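## Task

On the knob box, bring knob B3 to the 8 o'clock mark and knob D1 to the 12 o'clock mark. Rows are lettered from the socket side, so row A is closest to the socket. Knobs are numbered from the left when you look from the side facing away from the socket. The marks around each knob are clock hours, with 12 o'clock at the middle mark. Every other knob must end at the mark it points to now. A knob counts only if it stays at its mark without the robot holding it.

## Robot and tools

Robot: two arms, left_arm and right_arm, each with a parallel two-finger gripper and a wrist camera (cam_left_wrist, cam_right_wrist, both 504x504 fisheye). The names do not tell you which side of an image an arm is on.

Frame: a single scene frame for everything. The origin is on the table top midway between the arms. +x points out over the table, +z points up, and left_arm sits on the +y side. Positions are in metres. Orientations are quaternions written w, x, y, z. A gripper's fingers point along its own +z axis and close along its own x axis. The reported end_effector_position is the spot between the pads, and the fingertips reach 17.5 mm past it. The reported hand position can be somewhat wrong, more so at long reach.

The row (used by execute_actions and move): one flat list of 20 numbers that covers both arms, even if only one arm moves. Numbers 1-10 are left_arm: x, y, z, qw, qx, qy, qz, then gripper position, force_limit, speed. Numbers 11-20 are the same for right_arm. x, y, z and the quaternion are an absolute target pose for that gripper in the scene frame, not an offset. The three gripper numbers each run from -1 to 1. position: +1 is wide open (50 mm), about -0.65 brings the pads together, and -1 closes until something blocks the fingers. force_limit: -1 is about 20 N per pad, 0 about 102 N, +1 about 185 N. speed: -1 is 20 mm/s, 0 is 85, +1 is 150. Twelve more numbers from 0 to 1 may follow as per-joint stiffness scales, left_arm's six joints then right_arm's, in Joint positions order. A scale stays in force until you change it. To leave a gripper alone, repeat its last three numbers, because a 0 is a real command. To hold an arm still, resend its last reported pose and its gripper numbers every time. To keep an orientation, reuse your own earlier quaternion rather than the drifted one in the result.

execute_actions(actions): a list of actions. Each action is a list of up to 15 rows, and each row lasts one 1/30 s step. If an action has fewer rows, its last row is held for the rest of the 15 steps. An empty list only returns state and images. An action is refused for both arms if any target lies more than 0.6 m from that gripper's current position along any of the gripper's own axes. A malformed call, or a first action that fails this check, moves nothing. At every step the command is clipped to within 100 mm and 16 degrees of the measured pose. Position wins over orientation when both can't be met, and motion lags about 0.17 s. Far targets therefore take several actions.

move(target, speed, stop_force, blocking): target is one 20-number row as above, giving absolute poses. Each gripper follows a straight line toward its pose, and both finish together. The gripper numbers are applied at the start. speed is the top path speed in m/s, from 0.002 to 0.5 (default 0.25), and turning is capped at twice that in rad/s. A path lasts 0.5 to 10 s and is cut off after 10 s. Paths do not avoid obstacles or the other arm. stop_force (9 to 40 N, one value for both arms, not allowed in the first 0.2 s) ends an arm's path when the wrist senses that much extra push against the motion. That arm then backs up two steps and holds. Use it slowly, and do not trust it if the gripper rotates during the move. Leave it out when moving away from something you press on. blocking=false returns after 0.5 s while the motion continues. It can't be combined with stop_force, and you must use wait or stop before sending anything else. The result adds a move: line giving the ending (done, off_target, moving, held, contact, fault), any limits (paced = pose clipped, held = steps blocked), and each gripper's distance from its pose.

wait(seconds): 0 to 10 s with the last commands held. It returns early when a running move ends. stop(): brakes a running move, which needs room, and the fingers carry on. zoom_image(camera, region): region is [x0, y0, x1, y1] in image pixels from the top-left, at most 504 by 504. finished_scene(scene): ends the current scene, given its number, and reports success. It cannot be undone, so the knobs must already be right and staying put.

Results: each arm's pose and velocities; Hand target lines showing what the controller is driving toward; Joint positions; Wrist force and Wrist torque in the end effector's own axes, which saturate near 50 N, have offsets up to about 4 N and noise, and may show 'no reading'; gripper object_status (0 moving, 1 blocked while opening, 2 blocked while closing = holding, 3 reached position or pads met); position_measured, where the opening is about (250 - value) x 0.202 mm; step readings, with HELD marking held-back steps; and camera images with calibration (K, fisheye D, T_world_to_cam) where it changed. A 'pose unreachable' line means the clearance check changed or blocked that arm's command.

Avoid: knocking anything off the table; hitting or pressing the arms together; pressing past contact with stiff arms, which can cause a fault; fast contacts; and 150 N outside force or joint load limits (133 N m for the big joints, 24.9 N m for the wrist joints), any of which stops the arm for 10 s. Don't leave grippers loaded so long that a motor reaches 85 °C; MOTOR HOT warns from 70 °C. The flat block sticks out about 9 cm toward the gripper's -y side and can hit things. Turn knobs gently and release them so they stay at their marks on their own.

Each tool is called after "Emit:" as name(argument=value, ...) on one line, values as JSON.

## Session

Emit:
execute_actions(actions=[])

Scene clock: 0.00 s.
left_arm: end_effector_position=(-0.0363, +0.6885, +0.1910) position_measured=3 object_status=3 end_effector_quat_wxyz=(-0.042, +0.560, +0.821, -0.106) end_effector_velocity=(-0.000, -0.000, -0.000) end_effector_angular_velocity=(-0.001, +0.000, +0.000) | right_arm: end_effector_position=(+0.2779, -0.3369, +0.1284) position_measured=3 object_status=3 end_effector_quat_wxyz=(-0.368, -0.345, +0.661, +0.555) end_effector_velocity=(-0.000, -0.000, -0.000) end_effector_angular_velocity=(-0.002, +0.002, -0.000)
Joint positions: left_arm=[ 0.794 -2.055  2.224 -1.522 -1.501  0.525] | right_arm=[ 3.235 -2.096 -1.729 -2.303  2.319 -2.931]
Joint velocities: left_arm=[ 0.    -0.     0.001  0.    -0.    -0.   ] | right_arm=[ 0.    -0.001 -0.001  0.    -0.     0.001]
Motor temperatures (°C, as the motors report them): left_arm=[25 26 26 31 34 30] | right_arm=[25 26 25 35 35 34]
Wrist force (N, on the end effector, along its own x y z axes, offset not removed): no reading
Wrist torque (N m, same axes, about the end effector's origin, offset not removed): no reading
Hand target (left_arm): -0.036, +0.688, +0.191; -0.042, +0.560, +0.821, -0.106
Hand target (right_arm): +0.278, -0.337, +0.128; -0.368, -0.345, +0.661, +0.555
Joint stiffness scale: left_arm=[1. 1. 1. 1. 1. 1.] | right_arm=[1. 1. 1. 1. 1. 1.]

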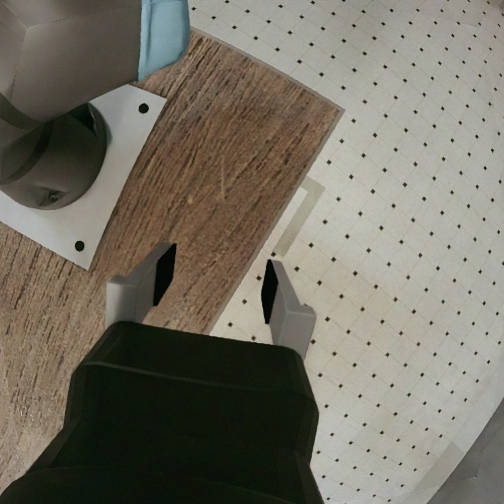

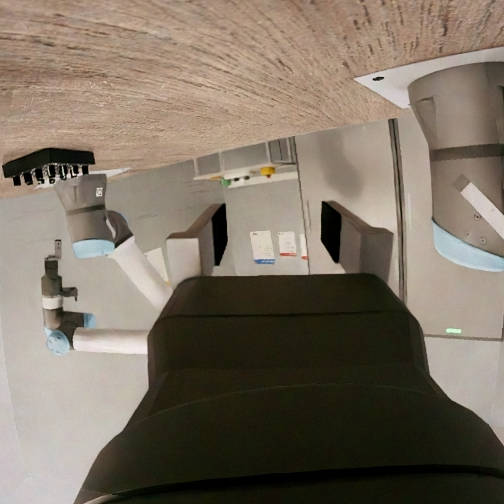

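Emit:
move(target=[0.28,0.55,0.28,0,0.7071,0.7071,0,1,0,0,0.2779,-0.3369,0.1284,-0.368,-0.345,0.661,0.555,1,0,0], speed=0.3)

Emit:
move(target=[0.22,0.18,0.22,0,0.7071,0.7071,0,1,0,0,0.2779,-0.3369,0.1284,-0.368,-0.345,0.661,0.555,1,0,0], speed=0.3)

Scene clock: 11.17 s.
left_arm: end_effector_position=(+0.2786, +0.5505, +0.2792) position_measured=3 object_status=3 end_effector_quat_wxyz=(+0.000, +0.707, +0.707, -0.001) end_effector_velocity=(+0.002, +0.001, +0.001) end_effector_angular_velocity=(+0.002, -0.006, +0.000) | right_arm: end_effector_position=(+0.2779, -0.3369, +0.1284) position_measured=3 object_status=3 end_effector_quat_wxyz=(-0.368, -0.345, +0.661, +0.555) end_effector_velocity=(+0.000, +0.000, +0.000) end_effector_angular_velocity=(+0.001, -0.002, +0.001)
Joint positions: left_arm=[-0.132 -1.948  1.962 -1.584 -1.573 -0.021] | right_arm=[ 3.235 -2.096 -1.729 -2.303  2.319 -2.931]
Joint velocities: left_arm=[-0.     0.001 -0.003 -0.004  0.002 -0.   ] | right_arm=[ 0.001  0.     0.001  0.     0.    -0.001]
Motor temperatures (°C, as the motors report them): left_arm=[25 26 26 31 34 30] | right_arm=[25 26 25 35 35 34]
Wrist force (N, on the end effector, along its own x y z axes, offset not removed): left_arm=[-0.5 2.0 -3.2] | right_arm=[-1.4 0.7 2.2]
Wrist torque (N m, same axes, about the end effector's origin, offset not removed): left_arm=[0.35 -0.01 0.09] | right_arm=[0.22 0.44 0.08]
Hand target (left_arm): +0.280, +0.550, +0.280; +0.001, +0.707, +0.707, -0.000
Hand target (right_arm): +0.278, -0.337, +0.128; -0.368, -0.345, +0.661, +0.555
Off the commanded pose (left_arm): 0.002 m, 0 deg.
Off the commanded pose (right_arm): 0.000 m, 0 deg.
Joint stiffness scale: left_arm=[1. 1. 1. 1. 1. 1.] | right_arm=[1. 1. 1. 1. 1. 1.]
move: done
camera_calibration (this result's frames):
cam_left_wrist: T_world_to_cam=[[-0.168497, 0.985264, 0.0293724, -0.519662], [0.950218, 0.154436, 0.27062, -0.415296], [0.262096, 0.0735088, -0.962238, 0.309474], [0, 0, 0, 1]] pos_world=[0.225948, 0.553392, 0.425439]
cam_right_wrist: T_world_to_cam=[[-0.505114, -0.844952, 0.175827, -0.15739], [0.264349, 0.0424655, 0.963492, -0.197244], [-0.821571, 0.533153, 0.201913, 0.523867], [0, 0, 0, 1]] pos_world=[0.403035, -0.403913, 0.111941]

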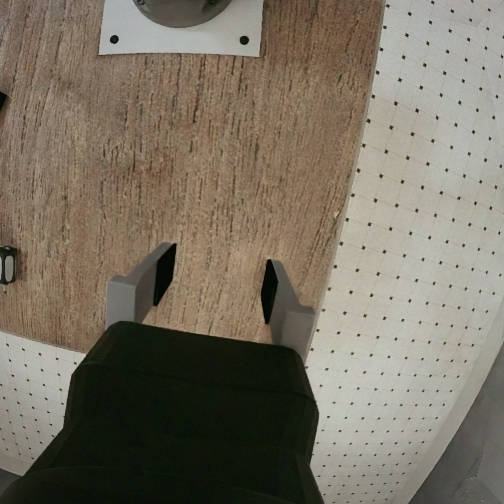

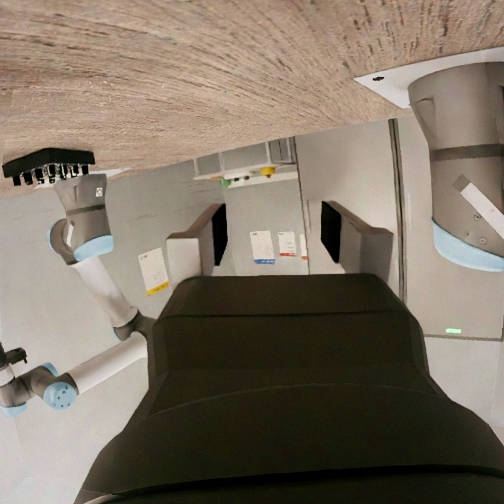

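Scene clock: 13.10 s.
left_arm: end_effector_position=(+0.2202, +0.1816, +0.2192) position_measured=3 object_status=3 end_effector_quat_wxyz=(-0.001, +0.707, +0.707, -0.001) end_effector_velocity=(+0.001, -0.000, -0.001) end_effector_angular_velocity=(+0.000, -0.002, +0.005) | right_arm: end_effector_position=(+0.2779, -0.3369, +0.1284) position_measured=3 object_status=3 end_effector_quat_wxyz=(-0.368, -0.345, +0.661, +0.555) end_effector_velocity=(-0.000, +0.000, -0.000) end_effector_angular_velocity=(-0.001, +0.002, -0.001)
Joint positions: left_arm=[-1.194 -1.905  2.09  -1.754 -1.573 -1.084] | right_arm=[ 3.235 -2.096 -1.729 -2.303  2.319 -2.931]
Joint velocities: left_arm=[ 0.     0.002  0.001 -0.004  0.002 -0.005] | right_arm=[ 0.    -0.001 -0.     0.     0.001  0.001]
Motor temperatures (°C, as the motors report them): left_arm=[25 26 26 31 34 30] | right_arm=[25 26 25 35 35 34]
Wrist force (N, on the end effector, along its own x y z axes, offset not removed): left_arm=[-0.2 0.6 -2.4] | right_arm=[-2.2 -0.1 1.7]
Wrist torque (N m, same axes, about the end effector's origin, offset not removed): left_arm=[0.04 -0.12 -0.15] | right_arm=[0.02 0.61 0.17]
Hand target (left_arm): +0.220, +0.180, +0.220; +0.000, +0.707, +0.707, -0.001
Hand target (right_arm): +0.278, -0.337, +0.128; -0.368, -0.345, +0.661, +0.555
Off the commanded pose (left_arm): 0.002 m, 0 deg.
Off the commanded pose (right_arm): 0.000 m, 0 deg.
Joint stiffness scale: left_arm=[1. 1. 1. 1. 1. 1.] | right_arm=[1. 1. 1. 1. 1. 1.]
move: done
camera_calibration (this result's frames):
cam_left_wrist: T_world_to_cam=[[-0.169071, 0.985095, 0.0316656, -0.164654], [0.950262, 0.154398, 0.270486, -0.286645], [0.261565, 0.075822, -0.962203, 0.293812], [0, 0, 0, 1]] pos_world=[0.167699, 0.18418, 0.365454]
cam_right_wrist: T_world_to_cam=[[-0.505114, -0.844953, 0.175826, -0.15739], [0.264348, 0.0424645, 0.963492, -0.197244], [-0.821571, 0.533153, 0.201912, 0.523867], [0, 0, 0, 1]] pos_world=[0.403035, -0.403913, 0.111941]

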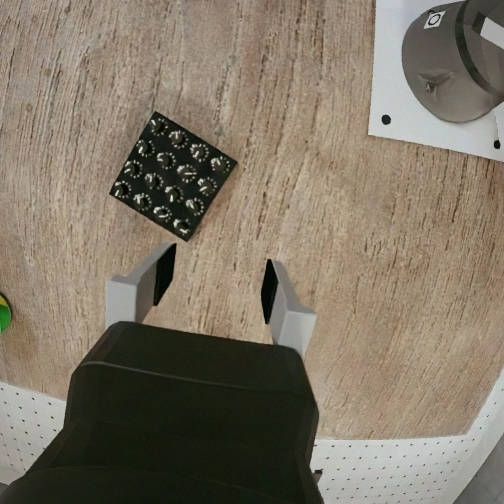

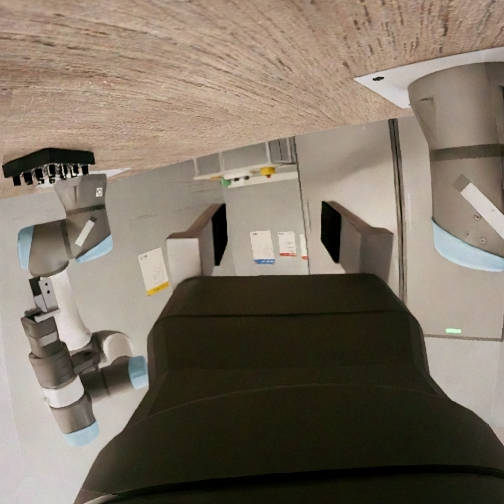

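Emit:
zoom_image(camera="cam_left_wrist", region=[100, 100, 250, 250])

Emit:
zoom_image(camera="cam_right_wrist", region=[0, 120, 120, 220])

Region (100, 100, 250, 250) of cam_left_wrist's 504x504 image, scaled by 3.360, with more detail than that image has.

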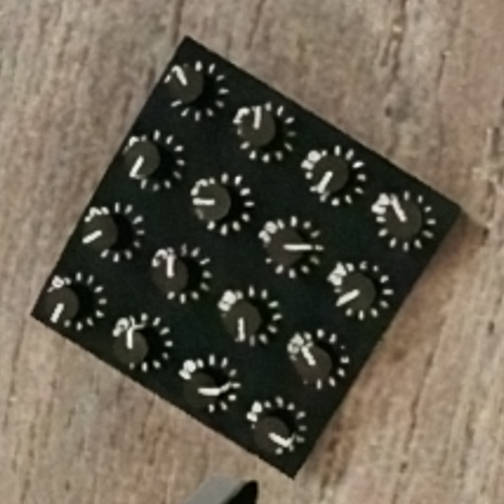

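Region (0, 120, 120, 220) of cam_right_wrist's 504x504 image, scaled by 4.200, with more detail than that image has.

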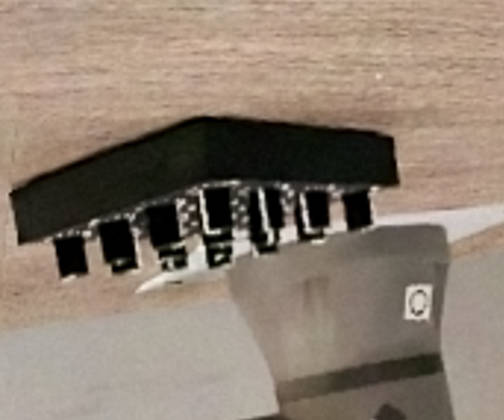

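Emit:
move(target=[0.245,0.106,0.09,0,0.7071,0.7071,0,1,0,0,0.2779,-0.3369,0.1284,-0.368,-0.345,0.661,0.555,1,0,0], speed=0.2)

Emit:
zoom_image(camera="cam_left_wrist", region=[130, 50, 360, 280])

Scene clock: 21.53 s.
left_arm: end_effector_position=(+0.2450, +0.1071, +0.0898) position_measured=3 object_status=3 end_effector_quat_wxyz=(-0.001, +0.707, +0.707, -0.000) end_effector_velocity=(+0.001, -0.002, -0.000) end_effector_angular_velocity=(-0.004, -0.003, -0.000) | right_arm: end_effector_position=(+0.2779, -0.3369, +0.1284) position_measured=3 object_status=3 end_effector_quat_wxyz=(-0.368, -0.345, +0.661, +0.555) end_effector_velocity=(+0.001, +0.000, +0.000) end_effector_angular_velocity=(+0.001, -0.002, +0.000)
Joint positions: left_arm=[-1.226 -1.574  2.185 -2.18  -1.571 -1.115] | right_arm=[ 3.235 -2.096 -1.729 -2.303  2.319 -2.931]
Joint velocities: left_arm=[-0.     0.002 -0.    -0.007  0.001  0.   ] | right_arm=[-0.    -0.     0.002  0.    -0.    -0.   ]
Motor temperatures (°C, as the motors report them): left_arm=[25 26 26 31 34 30] | right_arm=[25 26 25 35 35 34]
Wrist force (N, on the end effector, along its own x y z axes, offset not removed): left_arm=[-0.1 3.4 -2.5] | right_arm=[-2.0 0.8 2.0]
Wrist torque (N m, same axes, about the end effector's origin, offset not removed): left_arm=[0.65 -0.10 0.00] | right_arm=[0.20 0.55 0.14]
Hand target (left_arm): +0.245, +0.106, +0.090; -0.000, +0.707, +0.707, -0.000
Hand target (right_arm): +0.278, -0.337, +0.128; -0.368, -0.345, +0.661, +0.555
Off the commanded pose (left_arm): 0.001 m, 0 deg.
Off the commanded pose (right_arm): 0.000 m, 0 deg.
Joint stiffness scale: left_arm=[1. 1. 1. 1. 1. 1.] | right_arm=[1. 1. 1. 1. 1. 1.]
move: done
camera_calibration (this result's frames):
cam_left_wrist: T_world_to_cam=[[-0.168747, 0.985135, 0.0321581, -0.0830686], [0.950027, 0.153867, 0.271613, -0.263697], [0.262628, 0.076385, -0.961869, 0.168193], [0, 0, 0, 1]] pos_world=[0.192329, 0.10956, 0.236075]
cam_right_wrist: T_world_to_cam=[[-0.505114, -0.844953, 0.175824, -0.15739], [0.264348, 0.0424628, 0.963492, -0.197245], [-0.821571, 0.533152, 0.201913, 0.523867], [0, 0, 0, 1]] pos_world=[0.403035, -0.403912, 0.111941]

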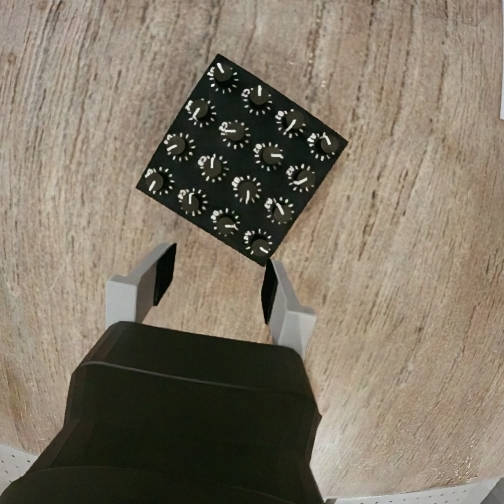

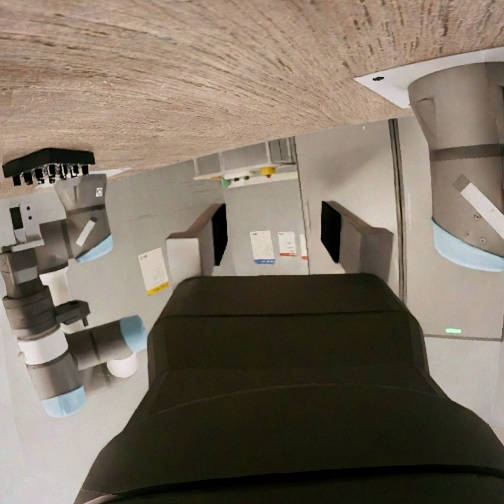

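Region (130, 50, 360, 280) of cam_left_wrist's 504x504 image, scaled by 2.191, with more detail than that image has.

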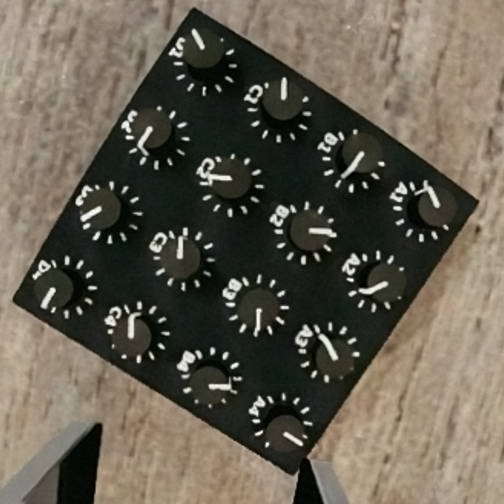

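Emit:
zoom_image(camera="cam_left_wrist", region=[90, 220, 330, 360])

Emit:
zoom_image(camera="cam_right_wrist", region=[0, 140, 110, 270])

Region (90, 220, 330, 360) of cam_left_wrist's 504x504 image, scaled by 2.100, with more detail than that image has; it fills the top 294 rows of this view, and the rest is white.

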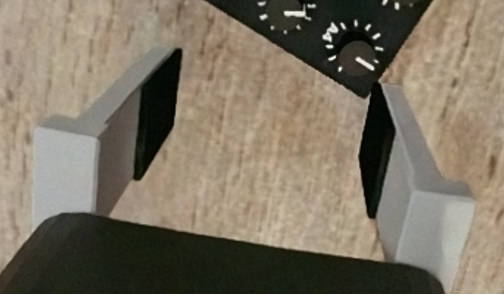

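Region (0, 140, 110, 270) of cam_right_wrist's 504x504 image, scaled by 3.877, with more detail than that image has; it fills the left 426 columns of this view, and the rest is white.

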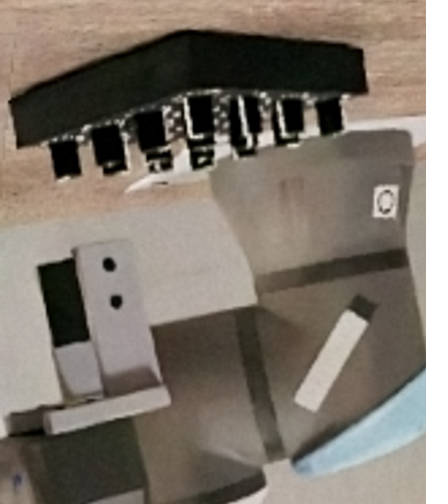

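Emit:
zoom_image(camera="cam_left_wrist", region=[200, 140, 300, 240])

Emit:
zoom_image(camera="cam_left_wrist", region=[180, 45, 280, 145])

Region (200, 140, 300, 240) of cam_left_wrist's 504x504 image, scaled by 5.040, with more detail than that image has.

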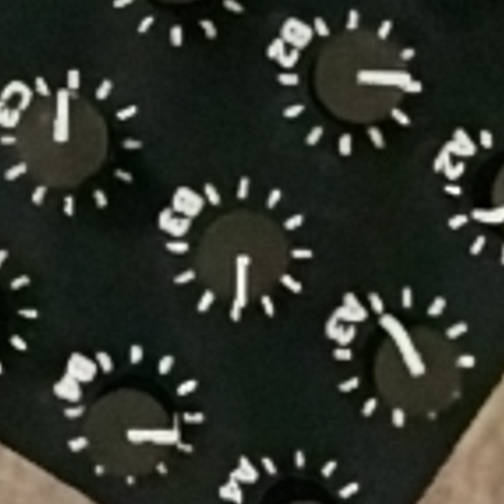

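Region (180, 45, 280, 145) of cam_left_wrist's 504x504 image, scaled by 5.040, with more detail than that image has.

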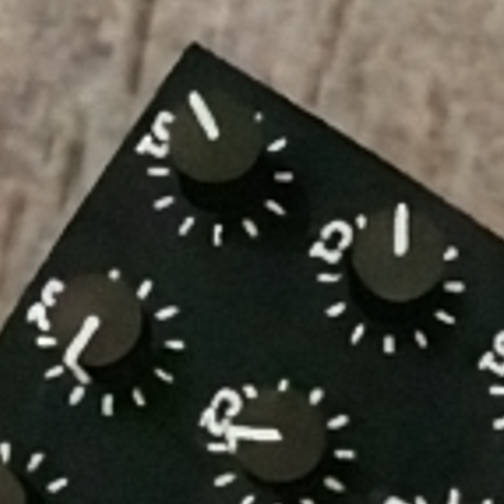

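Emit:
move(target=[0.2058,0.1154,0.075,0,0.8368,0.5476,0,0.01,-0.9,0,0.2779,-0.3369,0.1284,-0.368,-0.345,0.661,0.555,1,0,0], speed=0.2)

Emit:
zoom_image(camera="cam_left_wrist", region=[140, 170, 300, 330])

Emit:
zoom_image(camera="cam_right_wrist", region=[0, 140, 100, 240])

Scene clock: 56.17 s.
left_arm: end_effector_position=(+0.2070, +0.1149, +0.0755) position_measured=151 object_status=3 end_effector_quat_wxyz=(+0.000, +0.835, +0.550, -0.000) end_effector_velocity=(+0.000, -0.000, +0.000) end_effector_angular_velocity=(-0.002, -0.001, -0.010) | right_arm: end_effector_position=(+0.2779, -0.3369, +0.1284) position_measured=3 object_status=3 end_effector_quat_wxyz=(-0.368, -0.345, +0.661, +0.555) end_effector_velocity=(-0.001, -0.000, -0.000) end_effector_angular_velocity=(-0.000, +0.002, +0.001)
Joint positions: left_arm=[-1.319 -1.614  2.269 -2.227 -1.571 -0.8  ] | right_arm=[ 3.235 -2.096 -1.729 -2.303  2.319 -2.931]
Joint velocities: left_arm=[-0.    -0.001  0.    -0.002  0.     0.01 ] | right_arm=[ 0.    -0.    -0.002  0.    -0.001 -0.001]
Motor temperatures (°C, as the motors report them): left_arm=[25 26 26 31 34 30] | right_arm=[25 26 25 35 35 34]
Wrist force (N, on the end effector, along its own x y z axes, offset not removed): left_arm=[0.2 0.9 -3.3] | right_arm=[-0.8 0.7 2.8]
Wrist torque (N m, same axes, about the end effector's origin, offset not removed): left_arm=[0.22 -0.14 -0.02] | right_arm=[0.19 0.32 0.10]
Hand target (left_arm): +0.206, +0.115, +0.075; -0.000, +0.837, +0.548, -0.000
Hand target (right_arm): +0.278, -0.337, +0.128; -0.368, -0.345, +0.661, +0.555
Off the commanded pose (left_arm): 0.001 m, 0 deg.
Off the commanded pose (right_arm): 0.000 m, 0 deg.
Joint stiffness scale: left_arm=[1. 1. 1. 1. 1. 1.] | right_arm=[1. 1. 1. 1. 1. 1.]
move: done
camera_calibration (this result's frames):
cam_left_wrist: T_world_to_cam=[[0.235915, 0.971305, 0.0301677, -0.178824], [0.932917, -0.235064, 0.272785, -0.176785], [0.272049, -0.0362104, -0.961602, 0.174767], [0, 0, 0, 1]] pos_world=[0.159568, 0.138465, 0.221675]
cam_right_wrist: T_world_to_cam=[[-0.505114, -0.844953, 0.175823, -0.15739], [0.264347, 0.0424621, 0.963492, -0.197245], [-0.821572, 0.533152, 0.201913, 0.523867], [0, 0, 0, 1]] pos_world=[0.403035, -0.403912, 0.111941]

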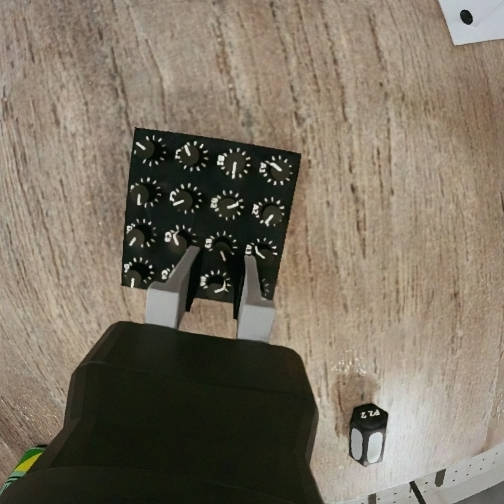

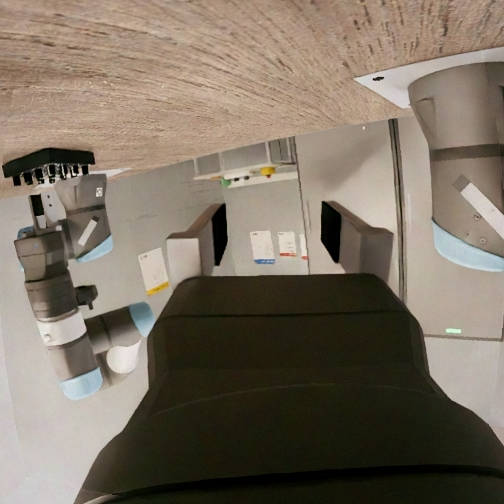

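Region (140, 170, 300, 330) of cam_left_wrist's 504x504 image, scaled by 3.150, with more detail than that image has.

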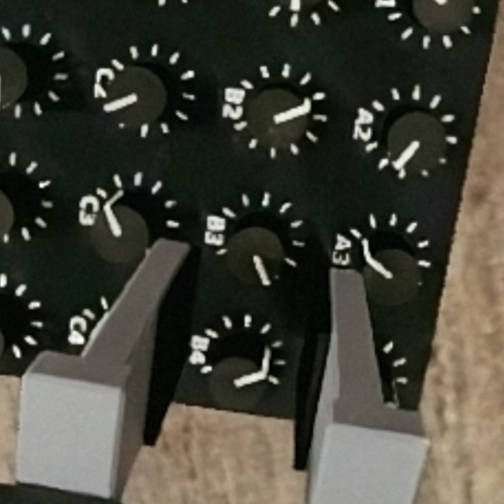

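Region (0, 140, 100, 240) of cam_right_wrist's 504x504 image, scaled by 5.040, with more detail than that image has.

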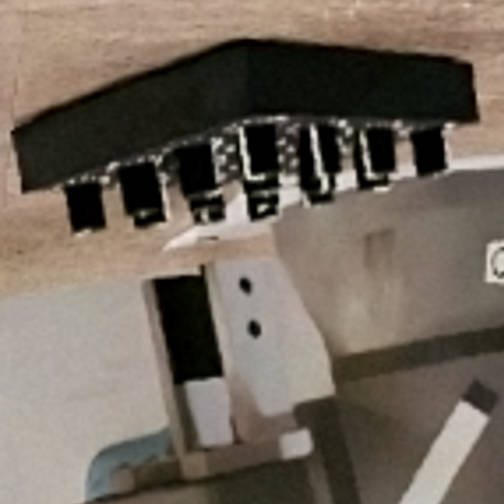

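Emit:
move(target=[0.2000,0.1166,0.065,0,0.8368,0.5476,0,-0.09,-0.9,0,0.2779,-0.3369,0.1284,-0.368,-0.345,0.661,0.555,1,0,0], speed=0.05)

Emit:
zoom_image(camera="cam_left_wrist", region=[160, 200, 280, 320])

Emit:
zoom_image(camera="cam_right_wrist", region=[0, 140, 100, 240])

Scene clock: 71.33 s.
left_arm: end_effector_position=(+0.2013, +0.1162, +0.0664) position_measured=166 object_status=3 end_effector_quat_wxyz=(+0.001, +0.836, +0.548, -0.000) end_effector_velocity=(+0.001, -0.003, +0.001) end_effector_angular_velocity=(-0.009, -0.004, +0.003) | right_arm: end_effector_position=(+0.2779, -0.3369, +0.1284) position_measured=3 object_status=3 end_effector_quat_wxyz=(-0.368, -0.345, +0.661, +0.555) end_effector_velocity=(+0.000, +0.000, +0.000) end_effector_angular_velocity=(+0.001, -0.001, -0.000)
Joint positions: left_arm=[-1.332 -1.609  2.295 -2.259 -1.571 -0.81 ] | right_arm=[ 3.235 -2.096 -1.729 -2.303  2.319 -2.931]
Joint velocities: left_arm=[-0.     0.    -0.001 -0.009  0.001 -0.003] | right_arm=[-0.     0.     0.    -0.     0.    -0.001]
Motor temperatures (°C, as the motors report them): left_arm=[25 26 26 31 34 30] | right_arm=[25 26 25 35 35 34]
Wrist force (N, on the end effector, along its own x y z axes, offset not removed): left_arm=[-0.7 2.7 -2.5] | right_arm=[-1.0 0.1 1.6]
Wrist torque (N m, same axes, about the end effector's origin, offset not removed): left_arm=[0.51 -0.04 0.06] | right_arm=[0.09 0.33 0.02]
Hand target (left_arm): +0.200, +0.117, +0.065; -0.000, +0.837, +0.548, -0.000
Hand target (right_arm): +0.278, -0.337, +0.128; -0.368, -0.345, +0.661, +0.555
Off the commanded pose (left_arm): 0.002 m, 0 deg.
Off the commanded pose (right_arm): 0.000 m, 0 deg.
Joint stiffness scale: left_arm=[1. 1. 1. 1. 1. 1.] | right_arm=[1. 1. 1. 1. 1. 1.]
move: done
camera_calibration (this result's frames):
cam_left_wrist: T_world_to_cam=[[0.238624, 0.970686, 0.0287581, -0.178794], [0.932096, -0.237246, 0.2737, -0.168243], [0.2725, -0.0385063, -0.961385, 0.167752], [0, 0, 0, 1]] pos_world=[0.15377, 0.140097, 0.212464]
cam_right_wrist: T_world_to_cam=[[-0.505114, -0.844953, 0.175822, -0.15739], [0.264347, 0.0424617, 0.963492, -0.197245], [-0.821572, 0.533152, 0.201913, 0.523867], [0, 0, 0, 1]] pos_world=[0.403035, -0.403912, 0.111941]

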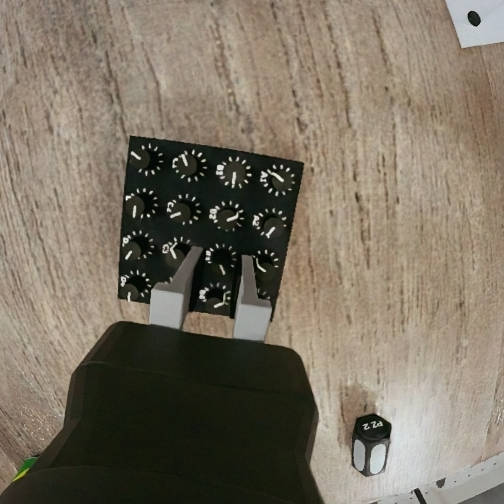

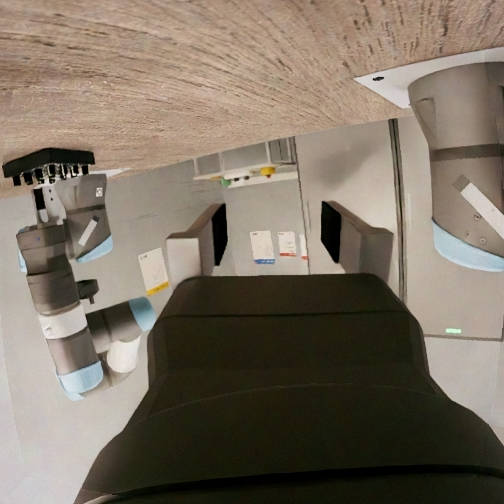

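Region (160, 200, 280, 320) of cam_left_wrist's 504x504 image, scaled by 4.200, with more detail than that image has.

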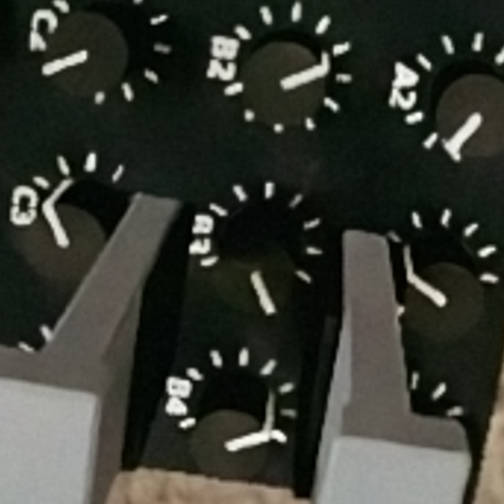

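Region (0, 140, 100, 240) of cam_right_wrist's 504x504 image, scaled by 5.040, with more detail than that image has.

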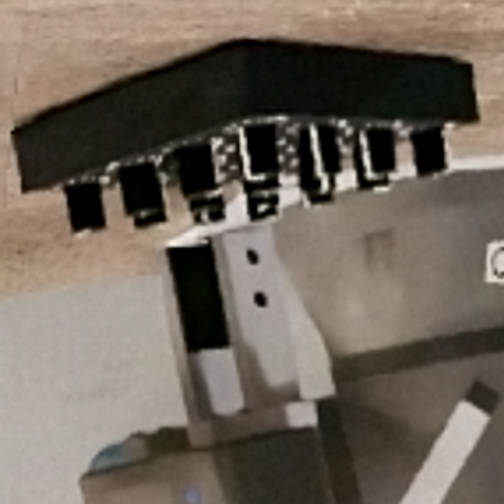

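Emit:
move(target=[0.2003,0.1165,0.050,0,0.8368,0.5476,0,-0.09,-0.9,0,0.2779,-0.3369,0.1284,-0.368,-0.345,0.661,0.555,1,0,0], speed=0.03)

Emit:
zoom_image(camera="cam_left_wrist", region=[160, 200, 280, 320])

Emit:
zoom_image(camera="cam_right_wrist", region=[0, 140, 100, 240])

Scene clock: 79.90 s.
left_arm: end_effector_position=(+0.2014, +0.1159, +0.0513) position_measured=166 object_status=3 end_effector_quat_wxyz=(+0.001, +0.836, +0.548, -0.000) end_effector_velocity=(+0.001, -0.002, +0.001) end_effector_angular_velocity=(-0.008, -0.004, -0.000) | right_arm: end_effector_position=(+0.2779, -0.3369, +0.1284) position_measured=3 object_status=3 end_effector_quat_wxyz=(-0.368, -0.345, +0.661, +0.555) end_effector_velocity=(-0.001, -0.000, -0.000) end_effector_angular_velocity=(-0.001, +0.003, -0.000)
Joint positions: left_arm=[-1.332 -1.577  2.315 -2.311 -1.571 -0.81 ] | right_arm=[ 3.235 -2.096 -1.729 -2.303  2.319 -2.931]
Joint velocities: left_arm=[ 0.     0.     0.    -0.01   0.001  0.   ] | right_arm=[-0.     0.    -0.004 -0.     0.    -0.   ]
Motor temperatures (°C, as the motors report them): left_arm=[25 26 26 31 34 30] | right_arm=[25 26 25 35 35 34]
Wrist force (N, on the end effector, along its own x y z axes, offset not removed): left_arm=[-0.2 3.3 -1.4] | right_arm=[-2.6 1.3 2.9]
Wrist torque (N m, same axes, about the end effector's origin, offset not removed): left_arm=[0.61 -0.06 -0.06] | right_arm=[0.32 0.60 0.08]
Hand target (left_arm): +0.200, +0.116, +0.050; -0.000, +0.837, +0.548, -0.000
Hand target (right_arm): +0.278, -0.337, +0.128; -0.368, -0.345, +0.661, +0.555
Off the commanded pose (left_arm): 0.002 m, 0 deg.
Off the commanded pose (right_arm): 0.000 m, 0 deg.
Joint stiffness scale: left_arm=[1. 1. 1. 1. 1. 1.] | right_arm=[1. 1. 1. 1. 1. 1.]
move: done
camera_calibration (this result's frames):
cam_left_wrist: T_world_to_cam=[[0.238365, 0.970748, 0.0288275, -0.178057], [0.932167, -0.237019, 0.273654, -0.16431], [0.272482, -0.0383577, -0.961396, 0.153229], [0, 0, 0, 1]] pos_world=[0.153855, 0.139781, 0.197411]
cam_right_wrist: T_world_to_cam=[[-0.505114, -0.844953, 0.175822, -0.15739], [0.264347, 0.0424613, 0.963492, -0.197245], [-0.821572, 0.533152, 0.201913, 0.523866], [0, 0, 0, 1]] pos_world=[0.403035, -0.403912, 0.111941]

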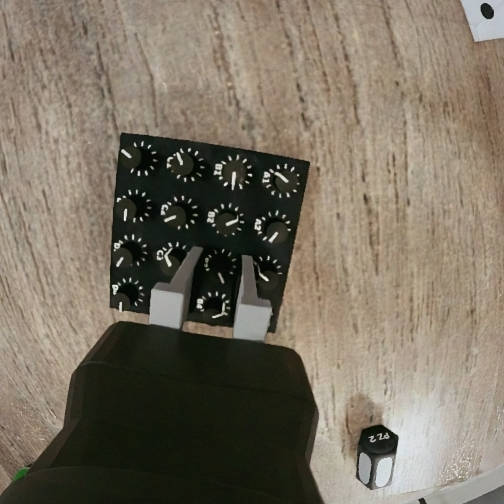

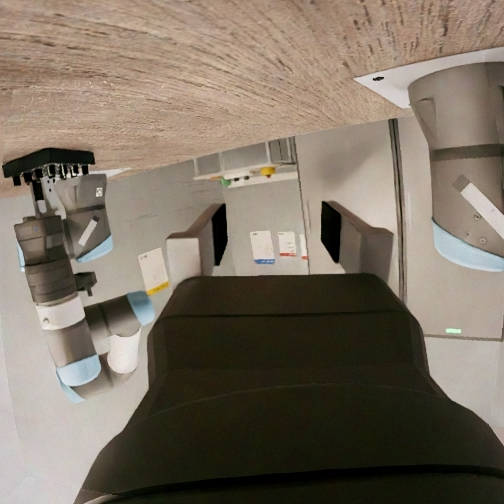

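Region (160, 200, 280, 320) of cam_left_wrist's 504x504 image, scaled by 4.200, with more detail than that image has.

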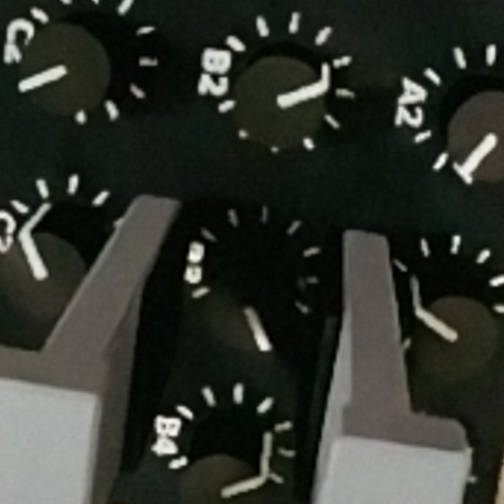

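Region (0, 140, 100, 240) of cam_right_wrist's 504x504 image, scaled by 5.040, with more detail than that image has.

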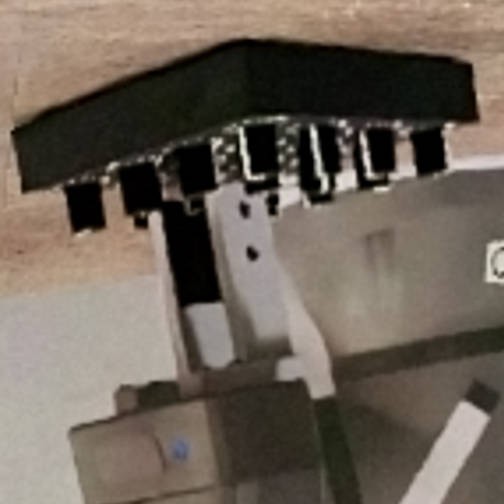

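Emit:
move(target=[0.1995,0.1168,0.0495,0,0.8368,0.5476,0,-1,-0.8,-1,0.2779,-0.3369,0.1284,-0.368,-0.345,0.661,0.555,1,0,0], speed=0.03)

Emit:
zoom_image(camera="cam_left_wrist", region=[160, 200, 280, 320])

Scene clock: 85.63 s.
left_arm: end_effector_position=(+0.2014, +0.1157, +0.0512) position_measured=201 object_status=2 end_effector_quat_wxyz=(+0.002, +0.836, +0.549, -0.000) end_effector_velocity=(-0.000, +0.001, -0.001) end_effector_angular_velocity=(+0.001, -0.000, +0.001) | right_arm: end_effector_position=(+0.2779, -0.3369, +0.1284) position_measured=3 object_status=3 end_effector_quat_wxyz=(-0.368, -0.345, +0.661, +0.555) end_effector_velocity=(-0.000, +0.000, -0.000) end_effector_angular_velocity=(-0.000, +0.001, -0.000)
Joint positions: left_arm=[-1.332 -1.577  2.316 -2.313 -1.571 -0.811] | right_arm=[ 3.235 -2.096 -1.729 -2.303  2.319 -2.931]
Joint velocities: left_arm=[ 0.    -0.     0.002 -0.001  0.001 -0.001] | right_arm=[ 0.     0.    -0.001 -0.     0.     0.   ]
Motor temperatures (°C, as the motors report them): left_arm=[25 26 26 31 34 30] | right_arm=[25 26 25 35 35 34]
Wrist force (N, on the end effector, along its own x y z axes, offset not removed): left_arm=[1.8 3.2 -6.5] | right_arm=[-1.4 1.3 2.6]
Wrist torque (N m, same axes, about the end effector's origin, offset not removed): left_arm=[0.46 -0.10 -0.01] | right_arm=[0.31 0.40 0.06]
Hand target (left_arm): +0.200, +0.117, +0.050; -0.000, +0.837, +0.548, -0.000
Hand target (right_arm): +0.278, -0.337, +0.128; -0.368, -0.345, +0.661, +0.555
Off the commanded pose (left_arm): 0.003 m, 0 deg.
Off the commanded pose (right_arm): 0.000 m, 0 deg.
Joint stiffness scale: left_arm=[1. 1. 1. 1. 1. 1.] | right_arm=[1. 1. 1. 1. 1. 1.]
move: done
camera_calibration (this result's frames):
cam_left_wrist: T_world_to_cam=[[0.237728, 0.970941, 0.027543, -0.177677], [0.932119, -0.236015, 0.274685, -0.164515], [0.273204, -0.0396271, -0.96114, 0.153046], [0, 0, 0, 1]] pos_world=[0.153774, 0.139751, 0.197182]
cam_right_wrist: T_world_to_cam=[[-0.505114, -0.844954, 0.175822, -0.15739], [0.264347, 0.042461, 0.963493, -0.197245], [-0.821572, 0.533152, 0.201913, 0.523866], [0, 0, 0, 1]] pos_world=[0.403035, -0.403912, 0.111941]

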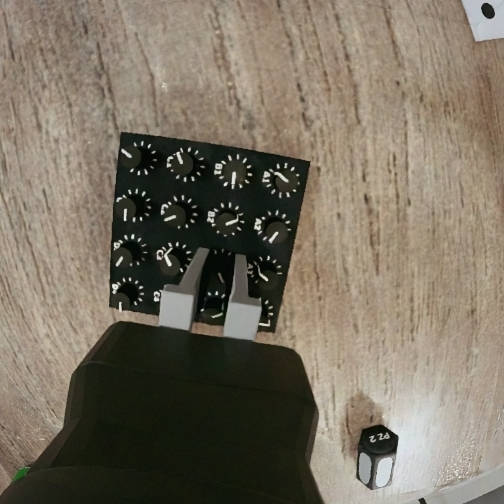

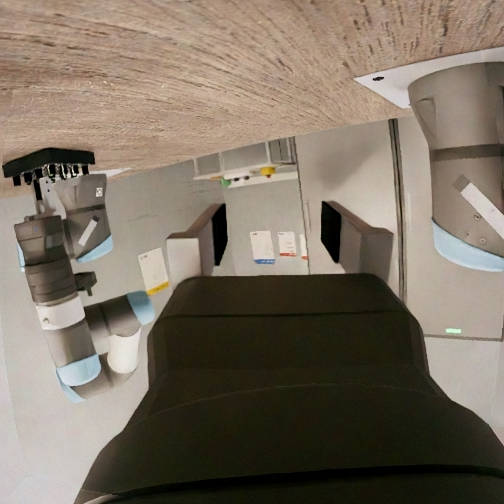

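Region (160, 200, 280, 320) of cam_left_wrist's 504x504 image, scaled by 4.200, with more detail than that image has.

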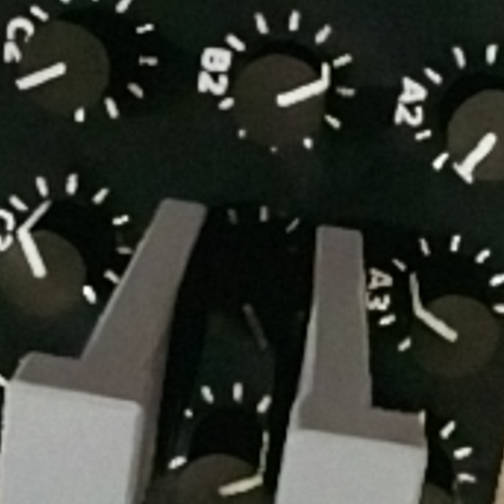

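Emit:
move(target=[0.2009,0.1170,0.051,0,0.2045,0.9789,0,-1,-0.8,-1,0.2779,-0.3369,0.1284,-0.368,-0.345,0.661,0.555,1,0,0], speed=0.25)

Emit:
zoom_image(camera="cam_left_wrist", region=[120, 130, 330, 340])

Scene clock: 92.67 s.
left_arm: end_effector_position=(+0.2021, +0.1164, +0.0516) position_measured=201 object_status=2 end_effector_quat_wxyz=(+0.000, +0.204, +0.979, -0.001) end_effector_velocity=(+0.001, -0.001, +0.001) end_effector_angular_velocity=(-0.001, -0.002, +0.013) | right_arm: end_effector_position=(+0.2779, -0.3369, +0.1284) position_measured=3 object_status=3 end_effector_quat_wxyz=(-0.368, -0.345, +0.661, +0.555) end_effector_velocity=(-0.000, -0.000, -0.000) end_effector_angular_velocity=(-0.002, +0.001, -0.000)
Joint positions: left_arm=[-1.331 -1.665  2.395 -2.303 -1.572 -2.379] | right_arm=[ 3.235 -2.096 -1.729 -2.303  2.319 -2.931]
Joint velocities: left_arm=[-0.001 -0.    -0.002  0.     0.002 -0.014] | right_arm=[-0.    -0.    -0.    -0.    -0.     0.002]
Motor temperatures (°C, as the motors report them): left_arm=[25 26 26 31 34 30] | right_arm=[25 26 25 35 35 34]
Wrist force (N, on the end effector, along its own x y z axes, offset not removed): left_arm=[0.5 2.9 -1.7] | right_arm=[-2.3 0.9 1.6]
Wrist torque (N m, same axes, about the end effector's origin, offset not removed): left_arm=[0.40 -0.20 0.09] | right_arm=[0.23 0.53 0.11]
Hand target (left_arm): +0.201, +0.117, +0.051; -0.000, +0.204, +0.979, -0.000
Hand target (right_arm): +0.278, -0.337, +0.128; -0.368, -0.345, +0.661, +0.555
Off the commanded pose (left_arm): 0.001 m, 0 deg.
Off the commanded pose (right_arm): 0.000 m, 0 deg.
Joint stiffness scale: left_arm=[1. 1. 1. 1. 1. 1.] | right_arm=[1. 1. 1. 1. 1. 1.]
move: done
camera_calibration (this result's frames):
cam_left_wrist: T_world_to_cam=[[-0.970375, 0.239669, 0.0305062, 0.150569], [0.23884, 0.932562, 0.270708, -0.160811], [0.0364316, 0.269975, -0.962178, 0.16522], [0, 0, 0, 1]] pos_world=[0.178498, 0.0692744, 0.197911]
cam_right_wrist: T_world_to_cam=[[-0.505114, -0.844954, 0.175821, -0.15739], [0.264346, 0.0424604, 0.963493, -0.197245], [-0.821572, 0.533151, 0.201913, 0.523866], [0, 0, 0, 1]] pos_world=[0.403035, -0.403912, 0.111941]

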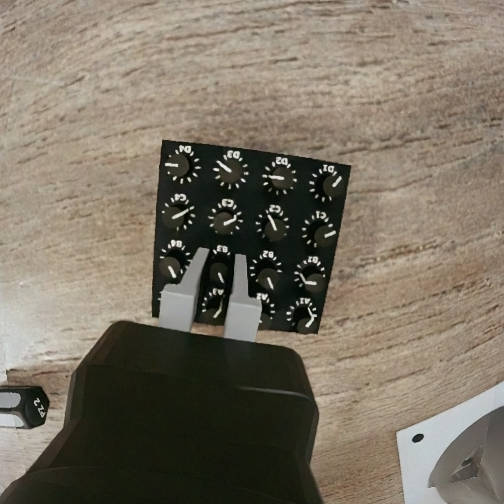

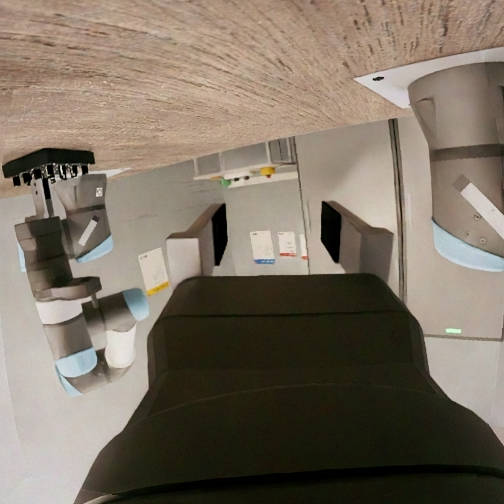

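Region (120, 130, 330, 340) of cam_left_wrist's 504x504 image, scaled by 2.400, with more detail than that image has.

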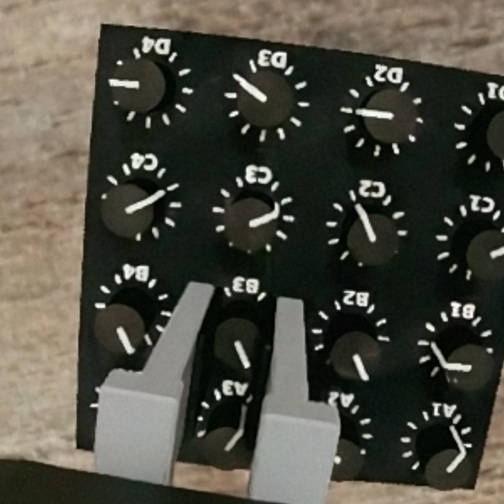

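Emit:
move(target=[0.2004,0.1162,0.051,0,-0.5519,0.8339,0,-1,-0.8,-1,0.2779,-0.3369,0.1284,-0.368,-0.345,0.661,0.555,1,0,0], speed=0.3)

Emit:
zoom_image(camera="cam_left_wrist", region=[150, 170, 350, 340])

Scene clock: 98.53 s.
left_arm: end_effector_position=(+0.2010, +0.1170, +0.0513) position_measured=201 object_status=2 end_effector_quat_wxyz=(-0.001, -0.552, +0.834, -0.001) end_effector_velocity=(+0.000, +0.000, -0.000) end_effector_angular_velocity=(+0.001, -0.002, +0.014) | right_arm: end_effector_position=(+0.2779, -0.3369, +0.1284) position_measured=3 object_status=3 end_effector_quat_wxyz=(-0.368, -0.345, +0.661, +0.555) end_effector_velocity=(-0.000, +0.000, -0.000) end_effector_angular_velocity=(+0.000, +0.001, +0.002)
Joint positions: left_arm=[-1.436 -1.695  2.422 -2.299 -1.572 -4.065] | right_arm=[ 3.235 -2.096 -1.729 -2.303  2.319 -2.931]
Joint velocities: left_arm=[-0.002  0.     0.001  0.     0.002 -0.016] | right_arm=[ 0.001 -0.001 -0.    -0.    -0.    -0.   ]
Motor temperatures (°C, as the motors report them): left_arm=[25 26 26 31 34 30] | right_arm=[25 26 25 35 35 34]
Wrist force (N, on the end effector, along its own x y z axes, offset not removed): left_arm=[0.5 1.8 -3.7] | right_arm=[-1.3 0.2 1.2]
Wrist torque (N m, same axes, about the end effector's origin, offset not removed): left_arm=[0.54 0.10 -0.02] | right_arm=[0.03 0.39 0.09]
Hand target (left_arm): +0.200, +0.116, +0.051; -0.000, -0.552, +0.834, +0.000
Hand target (right_arm): +0.278, -0.337, +0.128; -0.368, -0.345, +0.661, +0.555
Off the commanded pose (left_arm): 0.001 m, 0 deg.
Off the commanded pose (right_arm): 0.000 m, 0 deg.
Joint stiffness scale: left_arm=[1. 1. 1. 1. 1. 1.] | right_arm=[1. 1. 1. 1. 1. 1.]
move: done
camera_calibration (this result's frames):
cam_left_wrist: T_world_to_cam=[[-0.230021, -0.972643, 0.032479, 0.142276], [-0.934244, 0.23004, 0.272526, 0.156819], [-0.272542, 0.0323435, -0.9616, 0.254617], [0, 0, 0, 1]] pos_world=[0.248627, 0.0940743, 0.197481]
cam_right_wrist: T_world_to_cam=[[-0.505114, -0.844954, 0.175821, -0.15739], [0.264346, 0.0424602, 0.963493, -0.197245], [-0.821572, 0.533151, 0.201913, 0.523866], [0, 0, 0, 1]] pos_world=[0.403035, -0.403912, 0.111941]

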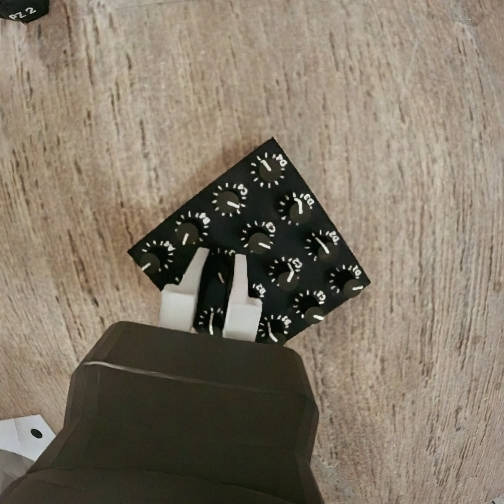

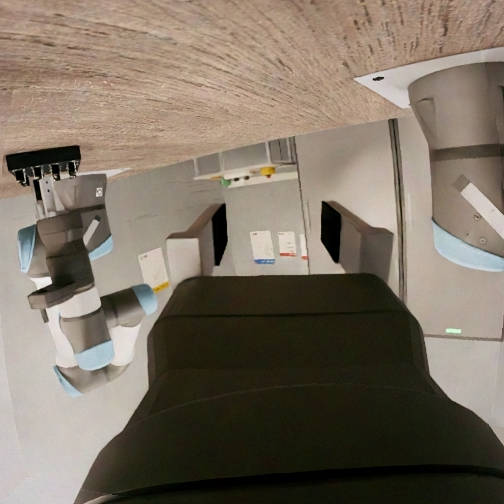

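Region (150, 170, 350, 340) of cam_left_wrist's 504x504 image, scaled by 2.520, with more detail than that image has; it fills the top 428 rows of this view, and the rest is white.

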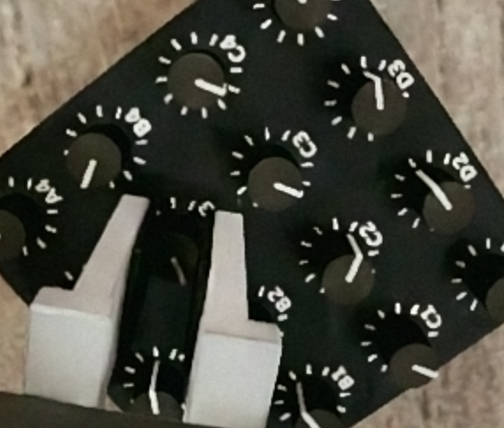

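Emit:
execute_actions(actions=[[[0.2010,0.1170,0.0495,0,-0.5519,0.8339,0,-1,-0.8,-1,0.2779,-0.3369,0.1284,-0.368,-0.345,0.661,0.555,1,0,0]]])

Scene clock: 103.80 s.
left_arm: end_effector_position=(+0.2011, +0.1165, +0.0510) position_measured=201 object_status=2 end_effector_quat_wxyz=(-0.001, -0.552, +0.834, -0.001) end_effector_velocity=(-0.000, -0.000, +0.000) end_effector_angular_velocity=(-0.001, +0.001, -0.000) | right_arm: end_effector_position=(+0.2779, -0.3369, +0.1284) position_measured=3 object_status=3 end_effector_quat_wxyz=(-0.368, -0.345, +0.661, +0.555) end_effector_velocity=(-0.000, -0.000, +0.000) end_effector_angular_velocity=(-0.000, -0.000, +0.000)
Joint positions: left_arm=[-1.436 -1.694  2.422 -2.301 -1.571 -4.066] | right_arm=[ 3.235 -2.096 -1.729 -2.303  2.319 -2.931]
Joint velocities: left_arm=[ 0.    -0.    -0.    -0.    -0.001  0.   ] | right_arm=[-0.  0. -0.  0. -0.  0.]
Motor temperatures (°C, as the motors report them): left_arm=[25 26 26 31 34 30] | right_arm=[25 26 25 35 35 34]
Wrist force (N, on the end effector, along its own x y z axes, offset not removed): left_arm=[-5.8 6.6 -9.2] | right_arm=[-3.2 1.7 2.0]
Wrist torque (N m, same axes, about the end effector's origin, offset not removed): left_arm=[0.51 -0.10 0.02] | right_arm=[0.38 0.70 0.15]
Hand target (left_arm): +0.201, +0.117, +0.050; +0.000, -0.552, +0.834, +0.000
Hand target (right_arm): +0.278, -0.337, +0.128; -0.368, -0.345, +0.661, +0.555
Off the commanded pose (left_arm): 0.002 m, 0 deg.
Off the commanded pose (right_arm): 0.000 m, 0 deg.
Joint stiffness scale: left_arm=[1. 1. 1. 1. 1. 1.] | right_arm=[1. 1. 1. 1. 1. 1.]
Step readings (end_effector_position):
0: left_arm (+0.2010, +0.1170, +0.0513) | right_arm (+0.2779, -0.3369, +0.1284)
1: left_arm (+0.2010, +0.1170, +0.0513) | right_arm (+0.2779, -0.3369, +0.1284)
2: left_arm (+0.2010, +0.1169, +0.0513) | right_arm (+0.2779, -0.3369, +0.1284)
4: left_arm (+0.2011, +0.1167, +0.0511) | right_arm (+0.2779, -0.3369, +0.1284)
8: left_arm (+0.2011, +0.1165, +0.0511) | right_arm (+0.2779, -0.3369, +0.1284)
15: end_effector_position above
camera_calibration (this result's frames):
cam_left_wrist: T_world_to_cam=[[-0.229034, -0.972853, 0.0331657, 0.141656], [-0.934617, 0.229301, 0.271868, 0.15733], [-0.272092, 0.0312696, -0.961763, 0.254488], [0, 0, 0, 1]] pos_world=[0.248731, 0.0937768, 0.197287]
cam_right_wrist: T_world_to_cam=[[-0.505114, -0.844954, 0.17582, -0.15739], [0.264346, 0.04246, 0.963493, -0.197245], [-0.821572, 0.533151, 0.201913, 0.523866], [0, 0, 0, 1]] pos_world=[0.403035, -0.403912, 0.111941]

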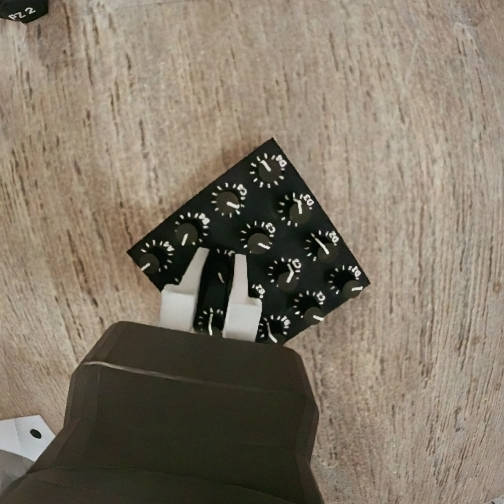

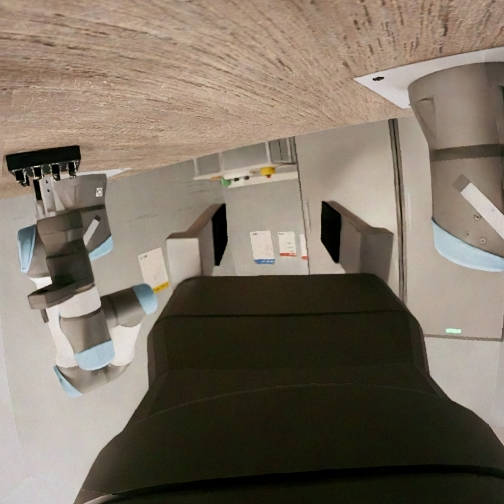

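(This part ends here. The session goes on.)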